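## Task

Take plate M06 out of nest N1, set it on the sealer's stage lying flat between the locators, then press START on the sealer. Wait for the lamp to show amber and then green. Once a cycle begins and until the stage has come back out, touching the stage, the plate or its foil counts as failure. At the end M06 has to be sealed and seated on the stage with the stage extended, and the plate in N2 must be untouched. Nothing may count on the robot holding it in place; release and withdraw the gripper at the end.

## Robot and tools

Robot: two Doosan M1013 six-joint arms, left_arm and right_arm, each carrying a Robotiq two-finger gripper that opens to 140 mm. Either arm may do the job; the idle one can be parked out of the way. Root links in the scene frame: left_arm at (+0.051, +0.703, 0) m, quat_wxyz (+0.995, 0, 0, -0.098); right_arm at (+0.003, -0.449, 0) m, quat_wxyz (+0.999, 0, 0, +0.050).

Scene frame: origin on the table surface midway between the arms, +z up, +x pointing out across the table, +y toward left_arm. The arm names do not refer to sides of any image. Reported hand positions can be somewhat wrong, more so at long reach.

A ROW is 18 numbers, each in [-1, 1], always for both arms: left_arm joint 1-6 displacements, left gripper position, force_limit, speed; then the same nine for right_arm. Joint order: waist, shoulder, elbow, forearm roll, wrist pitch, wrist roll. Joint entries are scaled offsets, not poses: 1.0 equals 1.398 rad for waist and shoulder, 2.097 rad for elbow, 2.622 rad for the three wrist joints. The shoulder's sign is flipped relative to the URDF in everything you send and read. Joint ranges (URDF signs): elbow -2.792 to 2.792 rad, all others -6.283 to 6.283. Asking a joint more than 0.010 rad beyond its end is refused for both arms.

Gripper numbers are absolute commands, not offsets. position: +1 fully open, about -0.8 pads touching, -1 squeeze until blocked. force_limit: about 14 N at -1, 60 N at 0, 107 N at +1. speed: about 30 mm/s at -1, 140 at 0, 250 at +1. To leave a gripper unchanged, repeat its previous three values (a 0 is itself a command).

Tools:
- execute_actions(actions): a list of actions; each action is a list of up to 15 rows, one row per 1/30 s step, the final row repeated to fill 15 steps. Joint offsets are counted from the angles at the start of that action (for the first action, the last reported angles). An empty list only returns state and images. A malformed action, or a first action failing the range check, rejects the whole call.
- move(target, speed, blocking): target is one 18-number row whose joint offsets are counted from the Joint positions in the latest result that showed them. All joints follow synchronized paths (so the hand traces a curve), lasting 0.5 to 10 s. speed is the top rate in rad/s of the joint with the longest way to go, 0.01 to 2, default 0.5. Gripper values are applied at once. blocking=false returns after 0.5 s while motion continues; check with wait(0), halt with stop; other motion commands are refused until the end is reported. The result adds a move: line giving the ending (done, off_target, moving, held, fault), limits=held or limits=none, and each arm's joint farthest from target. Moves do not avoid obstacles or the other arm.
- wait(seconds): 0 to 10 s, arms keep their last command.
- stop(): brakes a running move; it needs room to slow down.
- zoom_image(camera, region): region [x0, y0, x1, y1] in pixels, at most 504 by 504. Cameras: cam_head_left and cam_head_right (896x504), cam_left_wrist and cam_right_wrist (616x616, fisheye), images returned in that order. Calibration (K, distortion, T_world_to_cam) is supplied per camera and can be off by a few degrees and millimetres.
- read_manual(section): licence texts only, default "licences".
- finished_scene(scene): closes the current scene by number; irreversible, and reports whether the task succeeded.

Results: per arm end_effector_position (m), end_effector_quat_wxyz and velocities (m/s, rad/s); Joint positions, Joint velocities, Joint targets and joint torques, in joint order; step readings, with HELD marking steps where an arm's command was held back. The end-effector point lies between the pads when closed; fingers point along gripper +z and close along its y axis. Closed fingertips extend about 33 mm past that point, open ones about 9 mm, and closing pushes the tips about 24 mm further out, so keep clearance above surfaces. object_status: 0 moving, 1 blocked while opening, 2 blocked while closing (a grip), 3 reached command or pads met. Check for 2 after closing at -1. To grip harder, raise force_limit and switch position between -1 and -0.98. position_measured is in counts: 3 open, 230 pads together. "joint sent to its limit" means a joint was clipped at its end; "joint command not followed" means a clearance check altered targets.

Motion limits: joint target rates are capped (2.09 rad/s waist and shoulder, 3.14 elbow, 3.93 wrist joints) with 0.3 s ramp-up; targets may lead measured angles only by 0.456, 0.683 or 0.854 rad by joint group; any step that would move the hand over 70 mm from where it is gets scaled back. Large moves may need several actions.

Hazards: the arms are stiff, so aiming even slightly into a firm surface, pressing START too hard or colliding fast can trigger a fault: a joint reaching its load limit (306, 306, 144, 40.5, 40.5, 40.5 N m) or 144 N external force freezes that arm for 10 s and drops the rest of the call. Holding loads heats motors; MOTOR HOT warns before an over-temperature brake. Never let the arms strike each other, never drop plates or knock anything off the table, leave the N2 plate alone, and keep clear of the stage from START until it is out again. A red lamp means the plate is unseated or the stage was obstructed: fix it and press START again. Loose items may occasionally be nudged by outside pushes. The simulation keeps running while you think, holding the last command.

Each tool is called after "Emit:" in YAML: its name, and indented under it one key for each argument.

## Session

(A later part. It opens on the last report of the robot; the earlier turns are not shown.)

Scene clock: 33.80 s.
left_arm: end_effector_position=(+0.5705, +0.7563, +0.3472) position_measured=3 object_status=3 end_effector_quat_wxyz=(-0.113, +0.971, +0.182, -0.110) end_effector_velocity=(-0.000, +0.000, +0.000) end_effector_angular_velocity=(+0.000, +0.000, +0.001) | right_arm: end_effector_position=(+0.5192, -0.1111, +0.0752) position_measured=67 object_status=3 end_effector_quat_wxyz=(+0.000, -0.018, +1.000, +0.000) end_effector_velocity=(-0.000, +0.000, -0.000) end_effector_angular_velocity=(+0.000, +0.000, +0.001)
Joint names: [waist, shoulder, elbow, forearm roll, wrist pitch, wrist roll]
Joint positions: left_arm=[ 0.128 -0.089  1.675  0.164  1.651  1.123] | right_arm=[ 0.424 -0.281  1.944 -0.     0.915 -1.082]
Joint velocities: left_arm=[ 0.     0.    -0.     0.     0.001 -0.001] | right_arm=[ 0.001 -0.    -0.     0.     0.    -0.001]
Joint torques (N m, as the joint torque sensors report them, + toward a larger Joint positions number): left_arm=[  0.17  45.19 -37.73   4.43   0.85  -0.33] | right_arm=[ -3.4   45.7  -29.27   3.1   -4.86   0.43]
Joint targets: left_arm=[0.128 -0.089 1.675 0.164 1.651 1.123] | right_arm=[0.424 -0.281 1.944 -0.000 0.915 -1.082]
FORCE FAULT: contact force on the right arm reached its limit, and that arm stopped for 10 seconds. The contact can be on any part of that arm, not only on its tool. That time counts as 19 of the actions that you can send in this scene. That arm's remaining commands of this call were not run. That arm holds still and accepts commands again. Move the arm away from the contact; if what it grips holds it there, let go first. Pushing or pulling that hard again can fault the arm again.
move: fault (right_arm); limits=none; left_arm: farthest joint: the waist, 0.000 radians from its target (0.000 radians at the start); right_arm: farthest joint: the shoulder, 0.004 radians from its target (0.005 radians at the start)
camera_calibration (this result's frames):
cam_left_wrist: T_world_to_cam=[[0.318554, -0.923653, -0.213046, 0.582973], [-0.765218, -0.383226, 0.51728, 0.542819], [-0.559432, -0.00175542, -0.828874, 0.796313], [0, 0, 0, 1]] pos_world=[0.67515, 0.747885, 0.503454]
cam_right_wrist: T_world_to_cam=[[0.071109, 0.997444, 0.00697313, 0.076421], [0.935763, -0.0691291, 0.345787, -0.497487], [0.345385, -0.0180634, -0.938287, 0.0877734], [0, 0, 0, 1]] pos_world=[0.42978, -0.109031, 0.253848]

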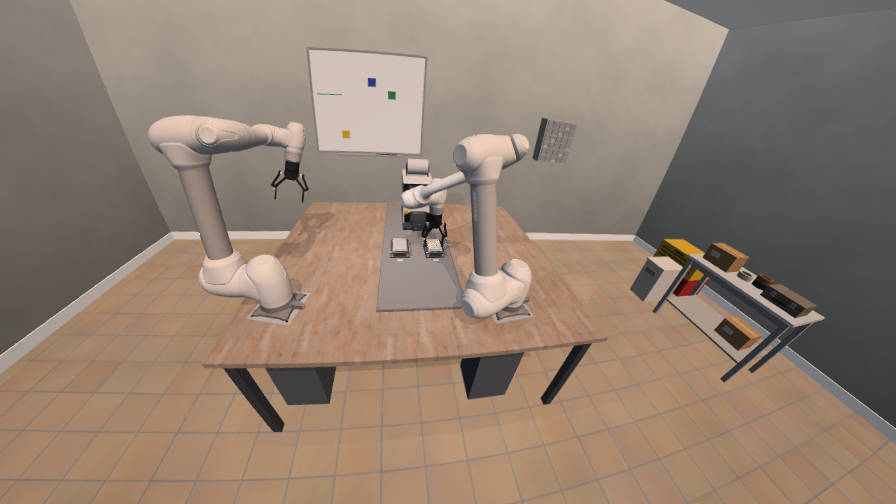

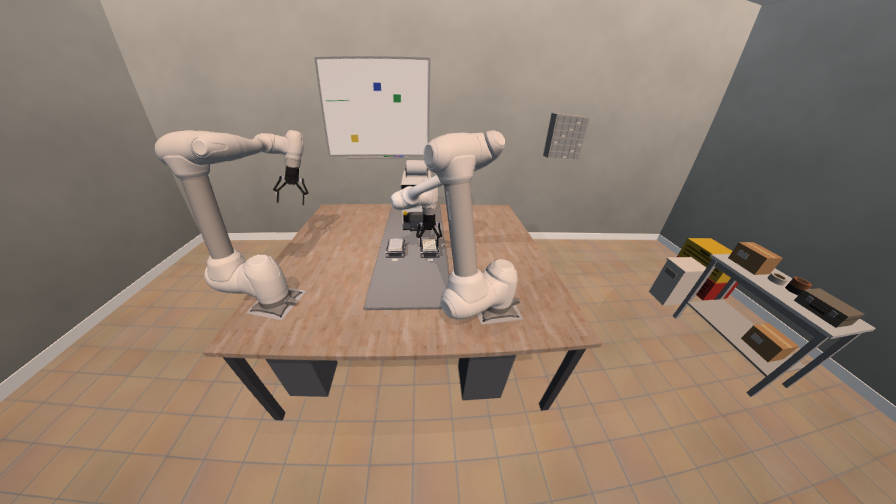

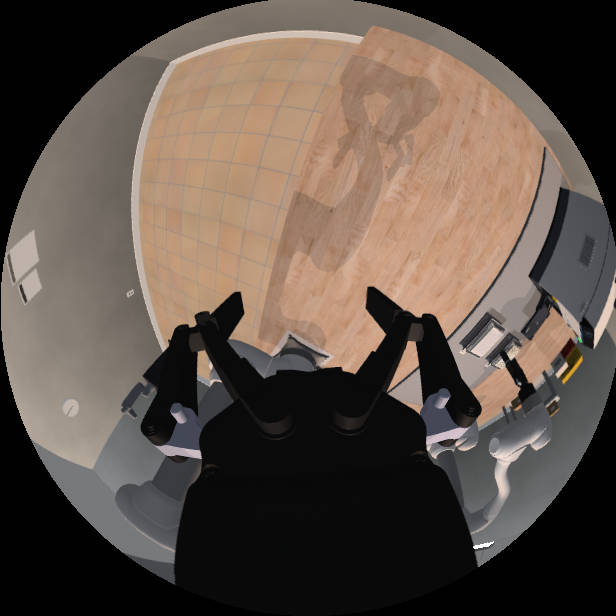

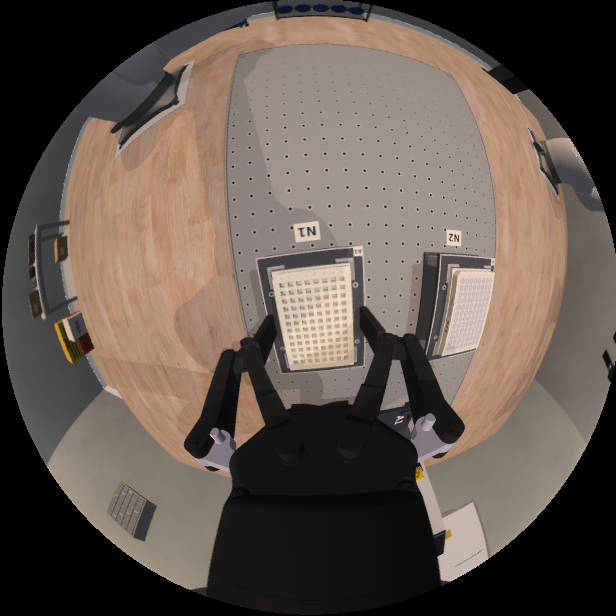

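Emit:
move:
  target: [0,0,0,0,0,0,1,0,0, 0,0.0051,-0.0027,0,0.0049,0,0.49,-0.5,0]
  speed: 0.03

Emit:
execute_actions:
  actions:
    - [[0,0,0,0,0,0,1,0,0,0,0,0,0,0,0,-1,-0.4,-1]]
    - [[0,0,0,0,0,0,1,0,0,0,0,0,0,0,0,-1,-0.4,-1]]

Emit:
zoom_image:
  camera: "cam_right_wrist"
  region: [200, 200, 420, 420]

Scene clock: 34.97 s.
left_arm: end_effector_position=(+0.5705, +0.7563, +0.3472) position_measured=3 object_status=3 end_effector_quat_wxyz=(-0.113, +0.971, +0.182, -0.110) end_effector_velocity=(-0.000, +0.000, +0.000) end_effector_angular_velocity=(-0.000, -0.001, -0.001) | right_arm: end_effector_position=(+0.5193, -0.1111, +0.0821) position_measured=67 object_status=3 end_effector_quat_wxyz=(+0.000, -0.018, +1.000, +0.000) end_effector_velocity=(+0.000, -0.001, -0.000) end_effector_angular_velocity=(-0.000, +0.000, -0.001)
Joint names: [waist, shoulder, elbow, forearm roll, wrist pitch, wrist roll]
Joint positions: left_arm=[ 0.128 -0.089  1.675  0.164  1.651  1.123] | right_arm=[ 0.424 -0.274  1.939 -0.     0.928 -1.082]
Joint velocities: left_arm=[-0.     0.001 -0.     0.    -0.     0.001] | right_arm=[-0.001 -0.     0.     0.    -0.    -0.   ]
Joint torques (N m, as the joint torque sensors report them, + toward a larger Joint positions number): left_arm=[ -0.69  45.47 -38.68   4.61   0.87  -0.07] | right_arm=[ -2.63  61.11 -32.79   3.31  -0.38  -0.38]
Joint targets: left_arm=[0.128 -0.089 1.675 0.164 1.651 1.123] | right_arm=[0.424 -0.274 1.939 -0.000 0.928 -1.082]
move: done; limits=none; left_arm: farthest joint: the waist, 0.000 radians from its target (0.000 radians at the start); right_arm: farthest joint: the waist, 0.000 radians from its target (0.000 radians at the start)
camera_calibration (this result's frames):
cam_left_wrist: T_world_to_cam=[[0.318554, -0.923653, -0.213046, 0.582973], [-0.765218, -0.383226, 0.51728, 0.542819], [-0.559432, -0.00175537, -0.828874, 0.796313], [0, 0, 0, 1]] pos_world=[0.67515, 0.747885, 0.503454]
cam_right_wrist: T_world_to_cam=[[0.0711099, 0.997444, 0.00693056, 0.0763516], [0.935785, -0.0691163, 0.345729, -0.499911], [0.345325, -0.0180993, -0.938309, 0.0942608], [0, 0, 0, 1]] pos_world=[0.429829, -0.109002, 0.26075]

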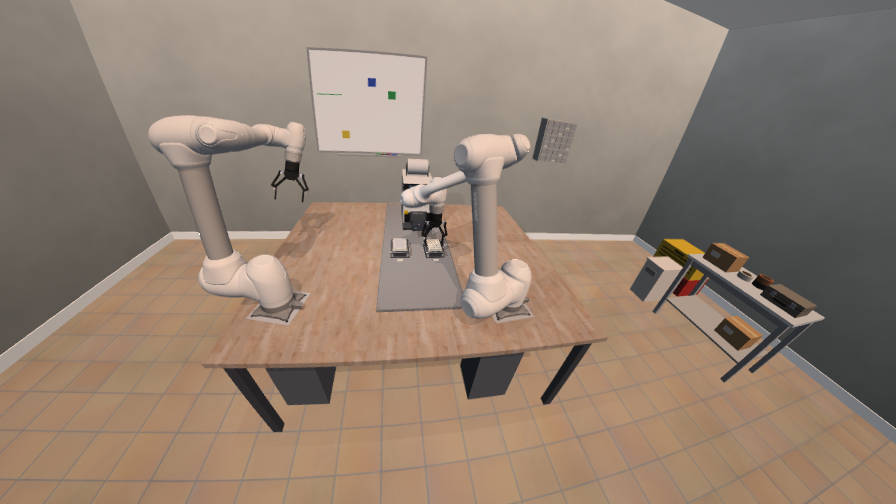

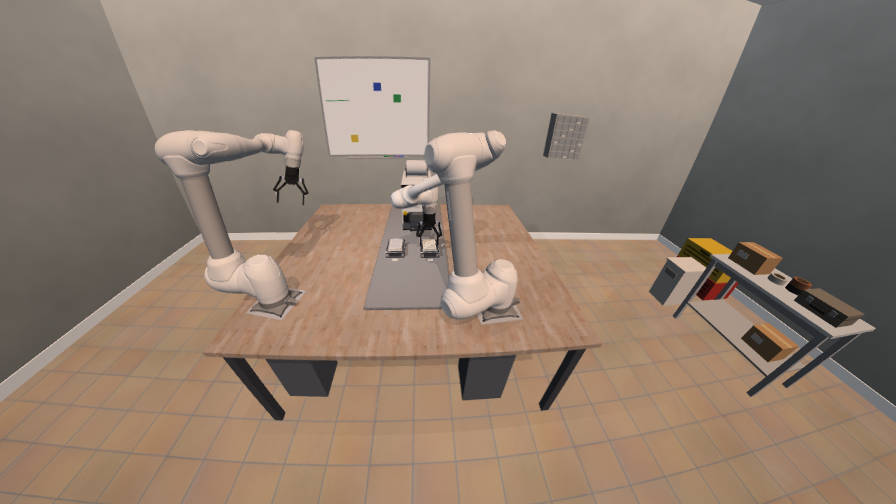

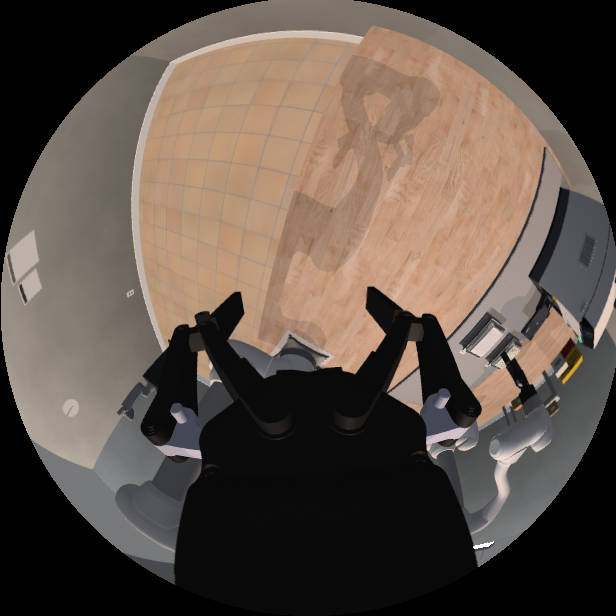

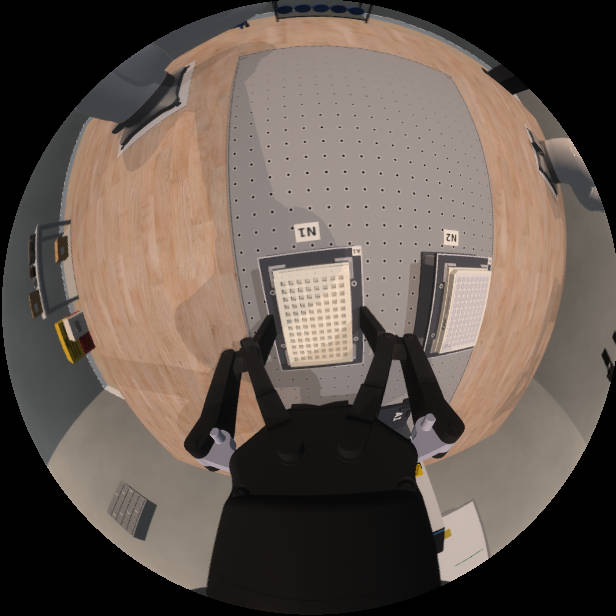

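Scene clock: 35.97 s.
left_arm: end_effector_position=(+0.5705, +0.7563, +0.3472) position_measured=3 object_status=3 end_effector_quat_wxyz=(-0.113, +0.971, +0.182, -0.110) end_effector_velocity=(-0.000, +0.000, +0.000) end_effector_angular_velocity=(-0.000, +0.001, -0.002) | right_arm: end_effector_position=(+0.5193, -0.1111, +0.0823) position_measured=104 object_status=2 end_effector_quat_wxyz=(+0.000, -0.018, +1.000, +0.000) end_effector_velocity=(-0.000, -0.000, -0.000) end_effector_angular_velocity=(-0.001, -0.000, +0.002)
Joint names: [waist, shoulder, elbow, forearm roll, wrist pitch, wrist roll]
Joint positions: left_arm=[ 0.128 -0.089  1.675  0.164  1.651  1.123] | right_arm=[ 0.424 -0.274  1.938 -0.     0.928 -1.082]
Joint velocities: left_arm=[-0.    -0.    -0.     0.     0.001  0.002] | right_arm=[ 0.     0.     0.    -0.001 -0.    -0.   ]
Joint torques (N m, as the joint torque sensors report them, + toward a larger Joint positions number): left_arm=[ -1.04  45.42 -37.67   4.65   0.85  -0.14] | right_arm=[ -0.39  47.47 -26.82   4.94  -3.13  -0.15]
Joint targets: left_arm=[0.128 -0.089 1.675 0.164 1.651 1.123] | right_arm=[0.424 -0.274 1.939 -0.000 0.928 -1.082]
Step readings (joint positions; steps 1 to 15: 1st action; 16 to 30: 2nd action):
0: left_arm=[0.128 -0.089 1.675 0.164 1.651 1.123] | right_arm=[0.424 -0.274 1.939 -0.000 0.928 -1.082]
1: left_arm=[0.128 -0.089 1.675 0.164 1.651 1.123] | right_arm=[0.424 -0.274 1.939 -0.000 0.928 -1.082]
2: left_arm=[0.128 -0.089 1.675 0.164 1.651 1.123] | right_arm=[0.424 -0.274 1.939 -0.000 0.928 -1.082]
4: left_arm=[0.128 -0.089 1.675 0.164 1.651 1.123] | right_arm=[0.424 -0.274 1.939 -0.000 0.928 -1.082]
8: left_arm=[0.128 -0.089 1.675 0.164 1.651 1.123] | right_arm=[0.424 -0.274 1.939 -0.000 0.928 -1.082]
15: left_arm=[0.128 -0.089 1.675 0.164 1.651 1.123] | right_arm=[0.424 -0.274 1.939 -0.000 0.928 -1.082]
16: left_arm=[0.128 -0.089 1.675 0.164 1.651 1.123] | right_arm=[0.424 -0.274 1.939 -0.000 0.928 -1.082]
17: left_arm=[0.128 -0.089 1.675 0.164 1.651 1.123] | right_arm=[0.424 -0.274 1.939 -0.000 0.928 -1.082]
19: left_arm=[0.128 -0.089 1.675 0.164 1.651 1.123] | right_arm=[0.424 -0.274 1.939 -0.000 0.928 -1.082]
23: left_arm=[0.128 -0.089 1.675 0.164 1.651 1.123] | right_arm=[0.424 -0.274 1.938 -0.000 0.928 -1.082]
30: Joint positions above
camera_calibration (this result's frames):
cam_left_wrist: T_world_to_cam=[[0.318554, -0.923653, -0.213046, 0.582973], [-0.765218, -0.383226, 0.51728, 0.542819], [-0.559432, -0.00175535, -0.828874, 0.796313], [0, 0, 0, 1]] pos_world=[0.67515, 0.747885, 0.503454]
cam_right_wrist: T_world_to_cam=[[0.071109, 0.997444, 0.00700187, 0.0763223], [0.935747, -0.0691383, 0.345828, -0.49999], [0.345428, -0.0180395, -0.938272, 0.0943538], [0, 0, 0, 1]] pos_world=[0.429845, -0.108994, 0.260906]

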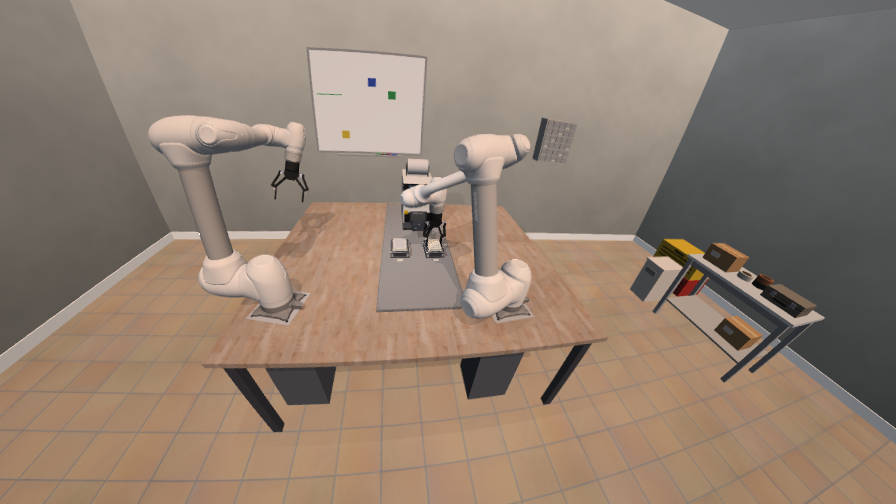

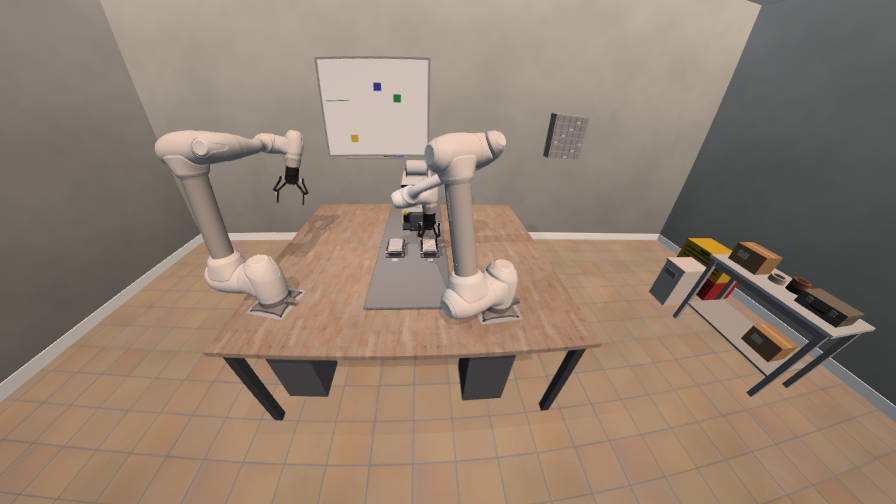

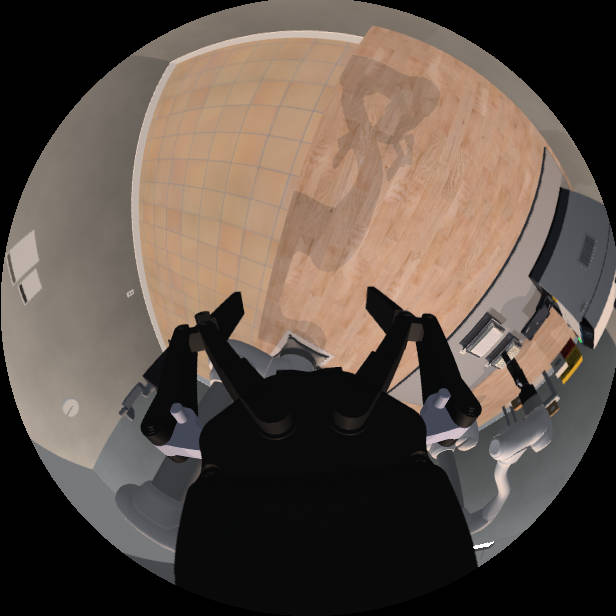

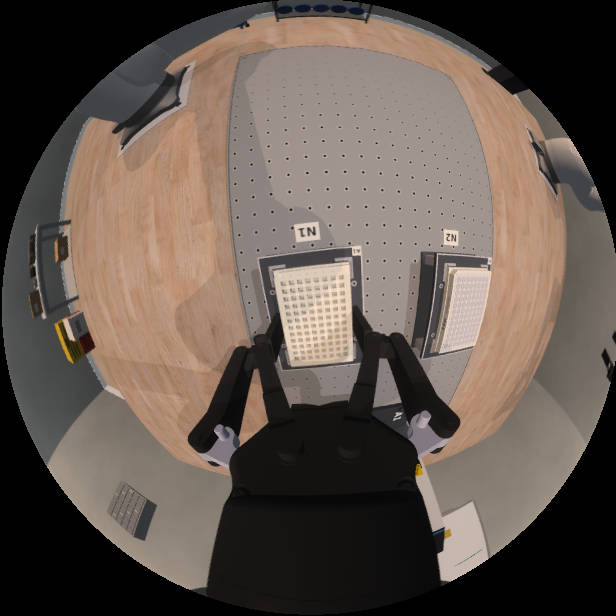

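Region (200, 200, 420, 420) of cam_right_wrist's 616x616 image, scaled by 2.291, with more detail than that image has.

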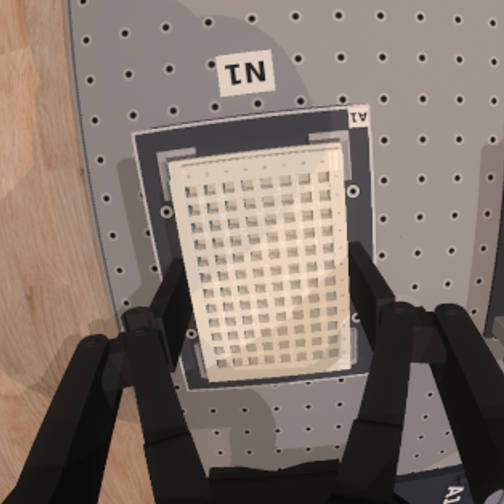

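Emit:
move:
  target: [0,0,0,0,0,0,1,0,0, 0,0.0016,-0.0008,0,0.0015,0,-1,-0.4,-1]
  speed: 0.01

Scene clock: 37.10 s.
left_arm: end_effector_position=(+0.5705, +0.7563, +0.3472) position_measured=3 object_status=3 end_effector_quat_wxyz=(-0.113, +0.971, +0.182, -0.110) end_effector_velocity=(+0.000, +0.000, -0.000) end_effector_angular_velocity=(+0.001, -0.001, +0.001) | right_arm: end_effector_position=(+0.5193, -0.1111, +0.0844) position_measured=104 object_status=2 end_effector_quat_wxyz=(+0.000, -0.018, +1.000, +0.000) end_effector_velocity=(-0.000, +0.001, +0.000) end_effector_angular_velocity=(+0.000, -0.001, +0.001)
Joint names: [waist, shoulder, elbow, forearm roll, wrist pitch, wrist roll]
Joint positions: left_arm=[ 0.128 -0.089  1.675  0.164  1.651  1.123] | right_arm=[ 0.424 -0.272  1.937 -0.     0.932 -1.082]
Joint velocities: left_arm=[ 0.    -0.    -0.     0.    -0.    -0.002] | right_arm=[ 0.001  0.    -0.    -0.    -0.     0.   ]
Joint torques (N m, as the joint torque sensors report them, + toward a larger Joint positions number): left_arm=[ -1.35  45.75 -38.5    4.59   0.84  -0.12] | right_arm=[ -1.48  61.89 -34.22   4.15  -0.84  -0.27]
Joint targets: left_arm=[0.128 -0.089 1.675 0.164 1.651 1.123] | right_arm=[0.424 -0.272 1.937 -0.000 0.932 -1.082]
move: done; limits=none; left_arm: farthest joint: the waist, 0.000 radians from its target (0.000 radians at the start); right_arm: farthest joint: the waist, 0.000 radians from its target (0.000 radians at the start)
camera_calibration (this result's frames):
cam_left_wrist: T_world_to_cam=[[0.318554, -0.923653, -0.213046, 0.582973], [-0.765218, -0.383226, 0.51728, 0.542819], [-0.559432, -0.00175536, -0.828874, 0.796313], [0, 0, 0, 1]] pos_world=[0.67515, 0.747885, 0.503454]
cam_right_wrist: T_world_to_cam=[[0.0711096, 0.997444, 0.00696304, 0.0763348], [0.935768, -0.0691264, 0.345774, -0.500687], [0.345372, -0.0180721, -0.938292, 0.0963605], [0, 0, 0, 1]] pos_world=[0.429818, -0.109009, 0.263007]

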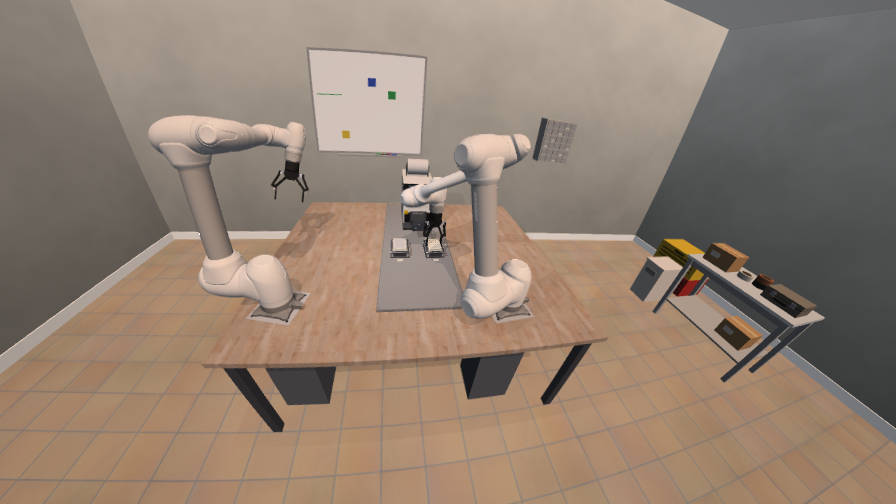

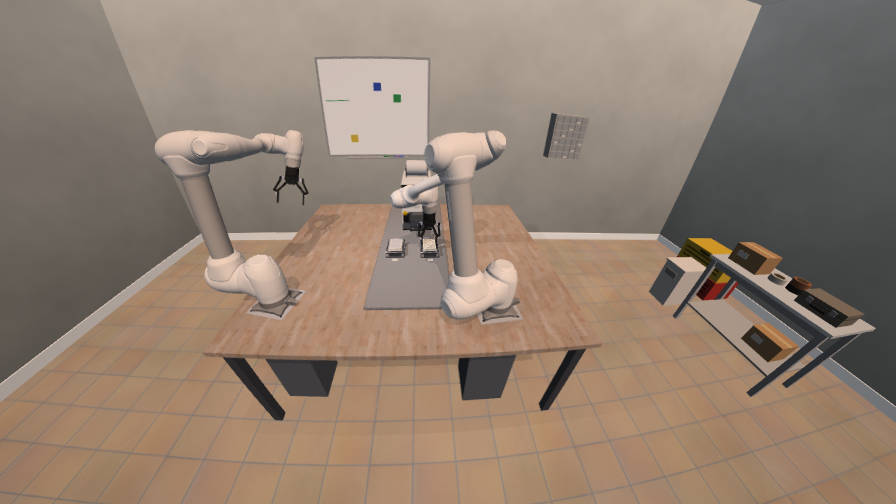

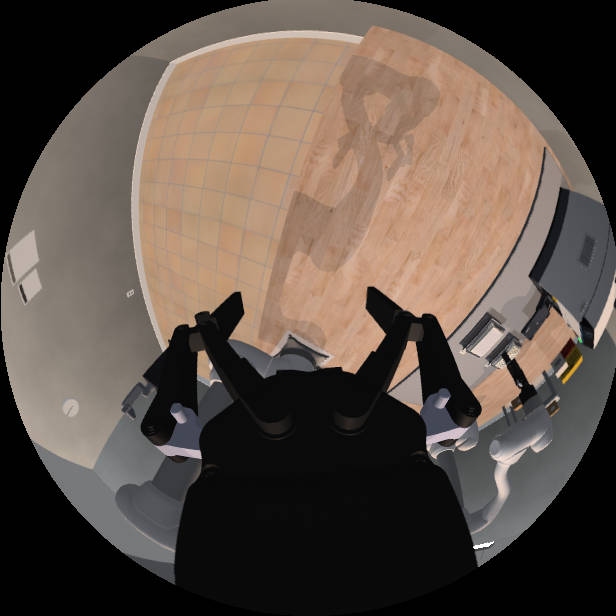

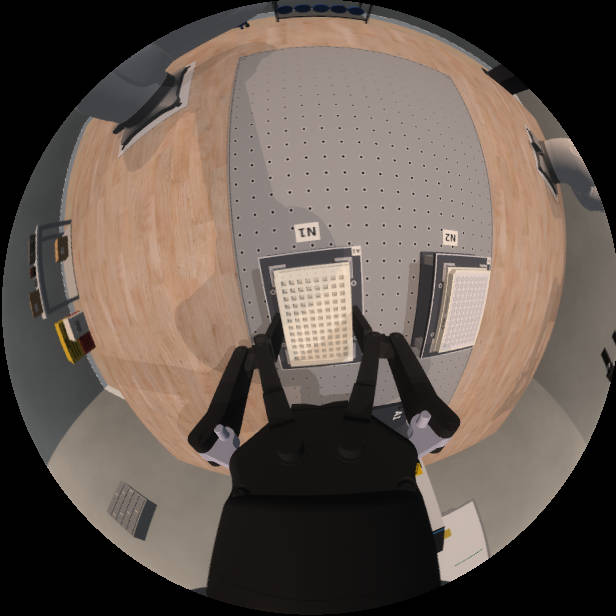

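Emit:
move:
  target: [0,0,0,0,0,0,1,0,0, 0,0.0494,-0.0336,0,0.0535,0,-1,-0.4,-1]
  speed: 0.15

Emit:
zoom_image:
  camera: "cam_right_wrist"
  region: [200, 200, 450, 450]

Emit:
zoom_image:
  camera: "cam_head_left"
  region: [380, 170, 470, 270]

Scene clock: 38.90 s.
left_arm: end_effector_position=(+0.5705, +0.7563, +0.3472) position_measured=3 object_status=3 end_effector_quat_wxyz=(-0.113, +0.971, +0.182, -0.110) end_effector_velocity=(+0.000, -0.000, -0.000) end_effector_angular_velocity=(-0.000, -0.000, -0.000) | right_arm: end_effector_position=(+0.5193, -0.1111, +0.1601) position_measured=104 object_status=2 end_effector_quat_wxyz=(+0.000, -0.018, +1.000, -0.000) end_effector_velocity=(+0.001, -0.002, +0.000) end_effector_angular_velocity=(+0.001, -0.000, -0.004)
Joint names: [waist, shoulder, elbow, forearm roll, wrist pitch, wrist roll]
Joint positions: left_arm=[ 0.128 -0.089  1.675  0.164  1.651  1.123] | right_arm=[ 0.424 -0.203  1.866 -0.     1.072 -1.082]
Joint velocities: left_arm=[-0.    -0.     0.    -0.    -0.001 -0.   ] | right_arm=[-0.003  0.    -0.     0.001  0.     0.   ]
Joint torques (N m, as the joint torque sensors report them, + toward a larger Joint positions number): left_arm=[ -1.88  45.68 -38.25   4.66   1.12  -0.33] | right_arm=[ -3.25  57.59 -36.05   3.77  -0.42  -0.27]
Joint targets: left_arm=[0.128 -0.089 1.675 0.164 1.651 1.123] | right_arm=[0.424 -0.203 1.866 -0.000 1.073 -1.082]
move: done; limits=none; left_arm: farthest joint: the waist, 0.000 radians from its target (0.000 radians at the start); right_arm: farthest joint: the waist, 0.000 radians from its target (0.000 radians at the start)
camera_calibration (this result's frames):
cam_left_wrist: T_world_to_cam=[[0.318554, -0.923653, -0.213046, 0.582973], [-0.765218, -0.383226, 0.51728, 0.542819], [-0.559432, -0.0017554, -0.828874, 0.796313], [0, 0, 0, 1]] pos_world=[0.67515, 0.747885, 0.503454]
cam_right_wrist: T_world_to_cam=[[0.0711234, 0.997446, 0.00653085, 0.0758353], [0.935994, -0.0690016, 0.345186, -0.526933], [0.344755, -0.018438, -0.938512, 0.167715], [0, 0, 0, 1]] pos_world=[0.429992, -0.108909, 0.338797]

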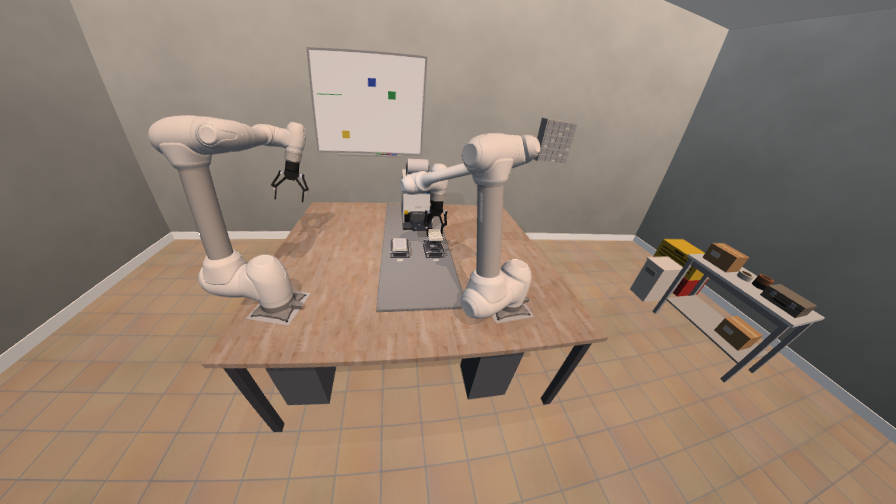

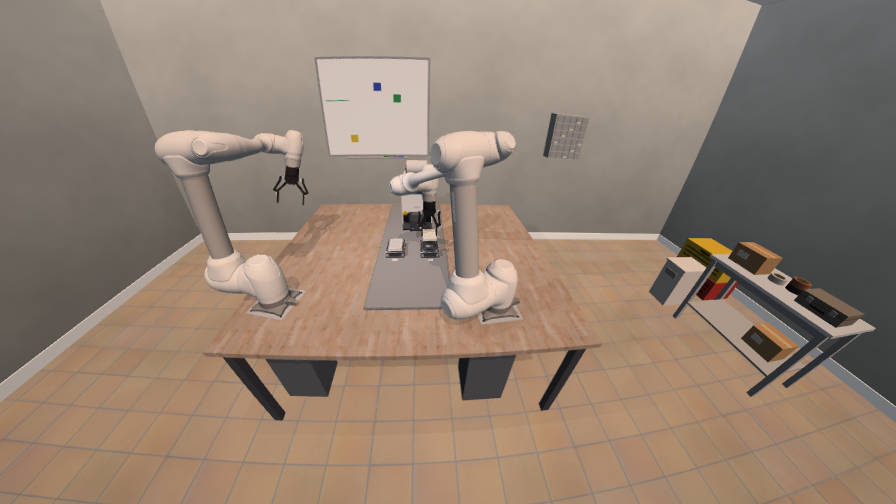

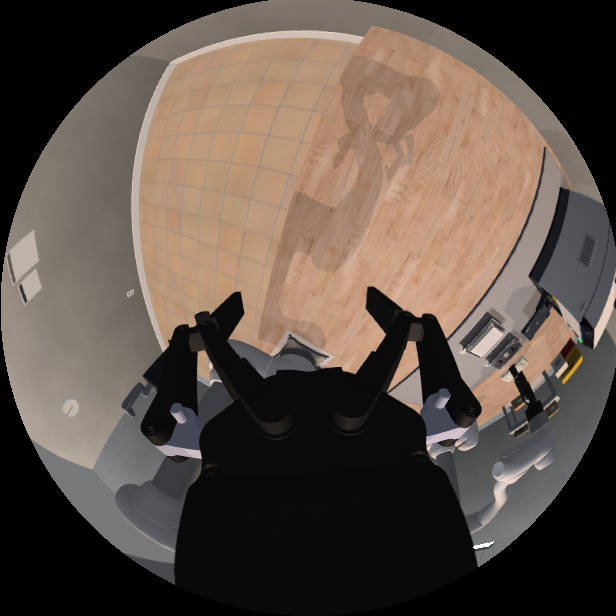

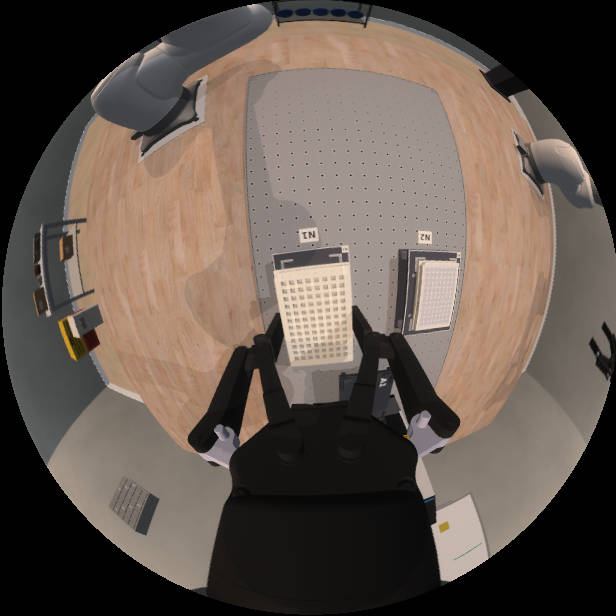

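Region (200, 200, 450, 450) of cam_right_wrist's 616x616 image, scaled by 2.016, with more detail than that image has.

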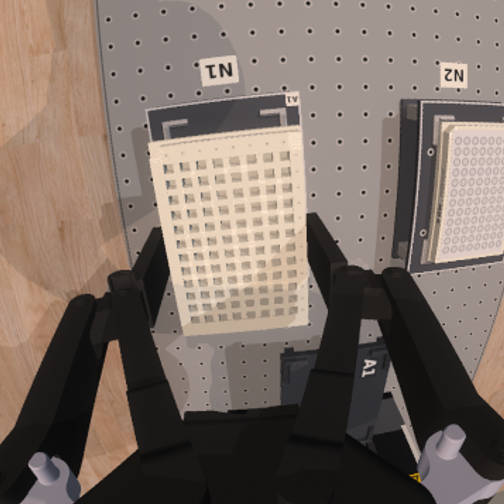

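Region (380, 170, 470, 270) of cam_head_left's 896x504 image, scaled by 5.040, with more detail than that image has; it fills the left 454 columns of this view, and the rest is white.

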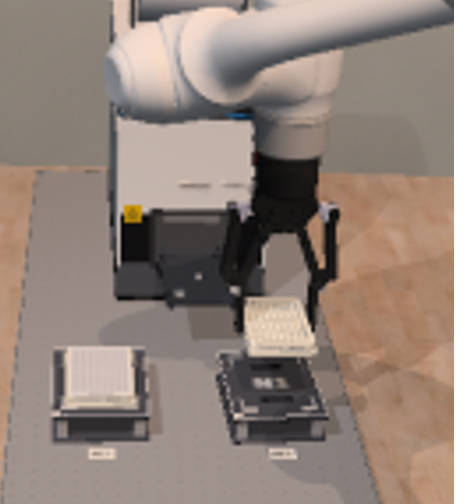

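Emit:
move:
  target: [0,0,0,0,0,0,1,0,0, -0.0104,-0.2124,-0.201,0,0.0477,0.008,-1,-0.4,-1]
  speed: 0.3

Emit:
zoom_image:
  camera: "cam_right_wrist"
  region: [200, 200, 450, 450]

Emit:
zoom_image:
  camera: "cam_head_left"
  region: [380, 160, 470, 260]

Scene clock: 42.87 s.
left_arm: end_effector_position=(+0.5705, +0.7563, +0.3472) position_measured=3 object_status=3 end_effector_quat_wxyz=(-0.113, +0.971, +0.182, -0.110) end_effector_velocity=(+0.001, -0.000, -0.000) end_effector_angular_velocity=(-0.001, -0.002, +0.000) | right_arm: end_effector_position=(+0.7000, -0.0204, +0.1601) position_measured=104 object_status=2 end_effector_quat_wxyz=(-0.000, +0.000, +1.000, -0.000) end_effector_velocity=(-0.001, +0.001, +0.000) end_effector_angular_velocity=(+0.001, +0.000, +0.001)
Joint names: [waist, shoulder, elbow, forearm roll, wrist pitch, wrist roll]
Joint positions: left_arm=[ 0.128 -0.089  1.675  0.164  1.651  1.123] | right_arm=[ 0.409 -0.5    1.445 -0.     1.198 -1.061]
Joint velocities: left_arm=[ 0.    -0.     0.    -0.    -0.002 -0.   ] | right_arm=[ 0.001 -0.    -0.     0.001  0.     0.   ]
Joint torques (N m, as the joint torque sensors report them, + toward a larger Joint positions number): left_arm=[ -0.39  45.15 -38.89   4.62   0.88  -0.25] | right_arm=[ -2.76  86.66 -38.32   3.81  -0.35  -0.22]
Joint targets: left_arm=[0.128 -0.089 1.675 0.164 1.651 1.123] | right_arm=[0.409 -0.500 1.445 -0.000 1.198 -1.061]
move: done; limits=none; left_arm: farthest joint: the waist, 0.000 radians from its target (0.000 radians at the start); right_arm: farthest joint: the waist, 0.000 radians from its target (0.014 radians at the start)
camera_calibration (this result's frames):
cam_left_wrist: T_world_to_cam=[[0.318554, -0.923653, -0.213046, 0.582973], [-0.765218, -0.383226, 0.51728, 0.542819], [-0.559432, -0.00175552, -0.828874, 0.796313], [0, 0, 0, 1]] pos_world=[0.67515, 0.747885, 0.503454]
cam_right_wrist: T_world_to_cam=[[0.106523, 0.994291, 0.00626288, -0.052276], [0.933088, -0.102138, 0.344839, -0.688426], [0.34351, -0.0308894, -0.938641, 0.107693], [0, 0, 0, 1]] pos_world=[0.610937, -0.0150102, 0.338809]

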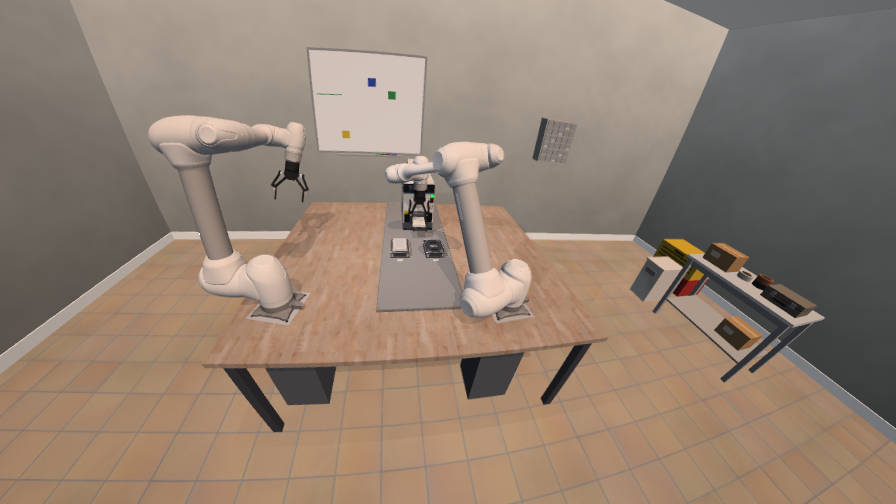

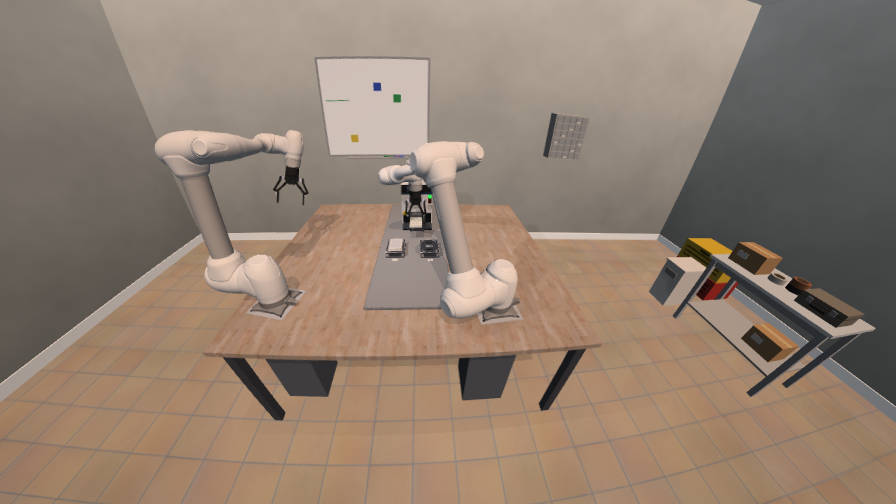

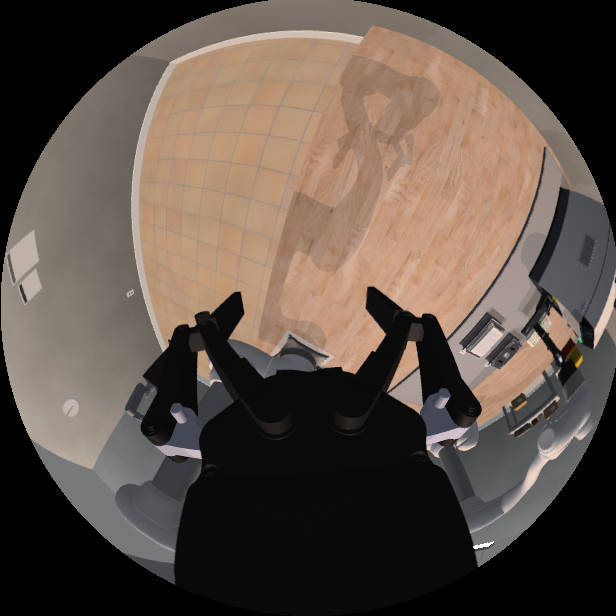

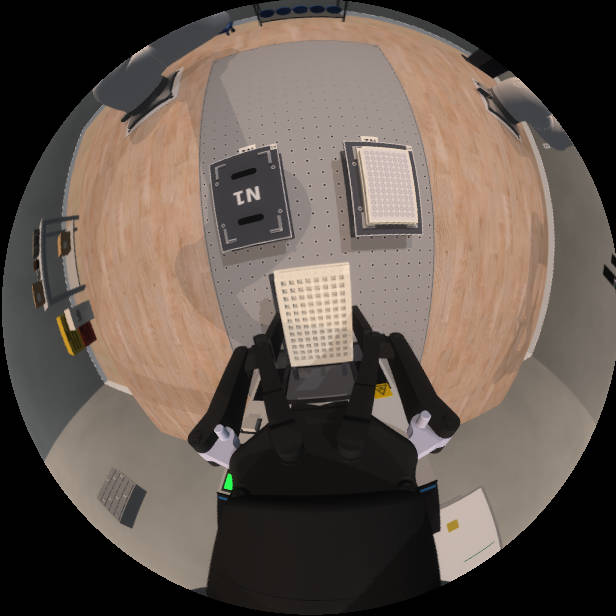

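Region (200, 200, 450, 450) of cam_right_wrist's 616x616 image, scaled by 2.016, with more detail than that image has.

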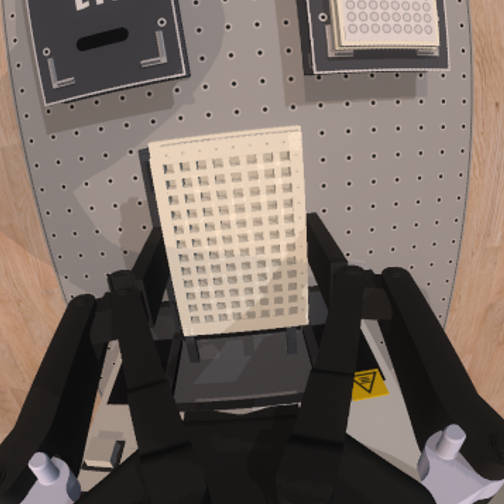

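Region (380, 160, 470, 260) of cam_head_left's 896x504 image, scaled by 5.040, with more detail than that image has; it fills the left 454 columns of this view, and the rest is white.

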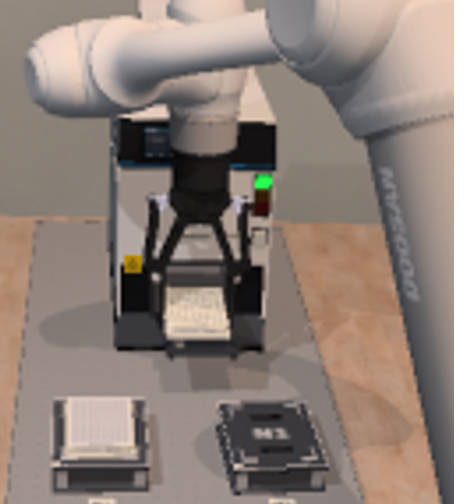

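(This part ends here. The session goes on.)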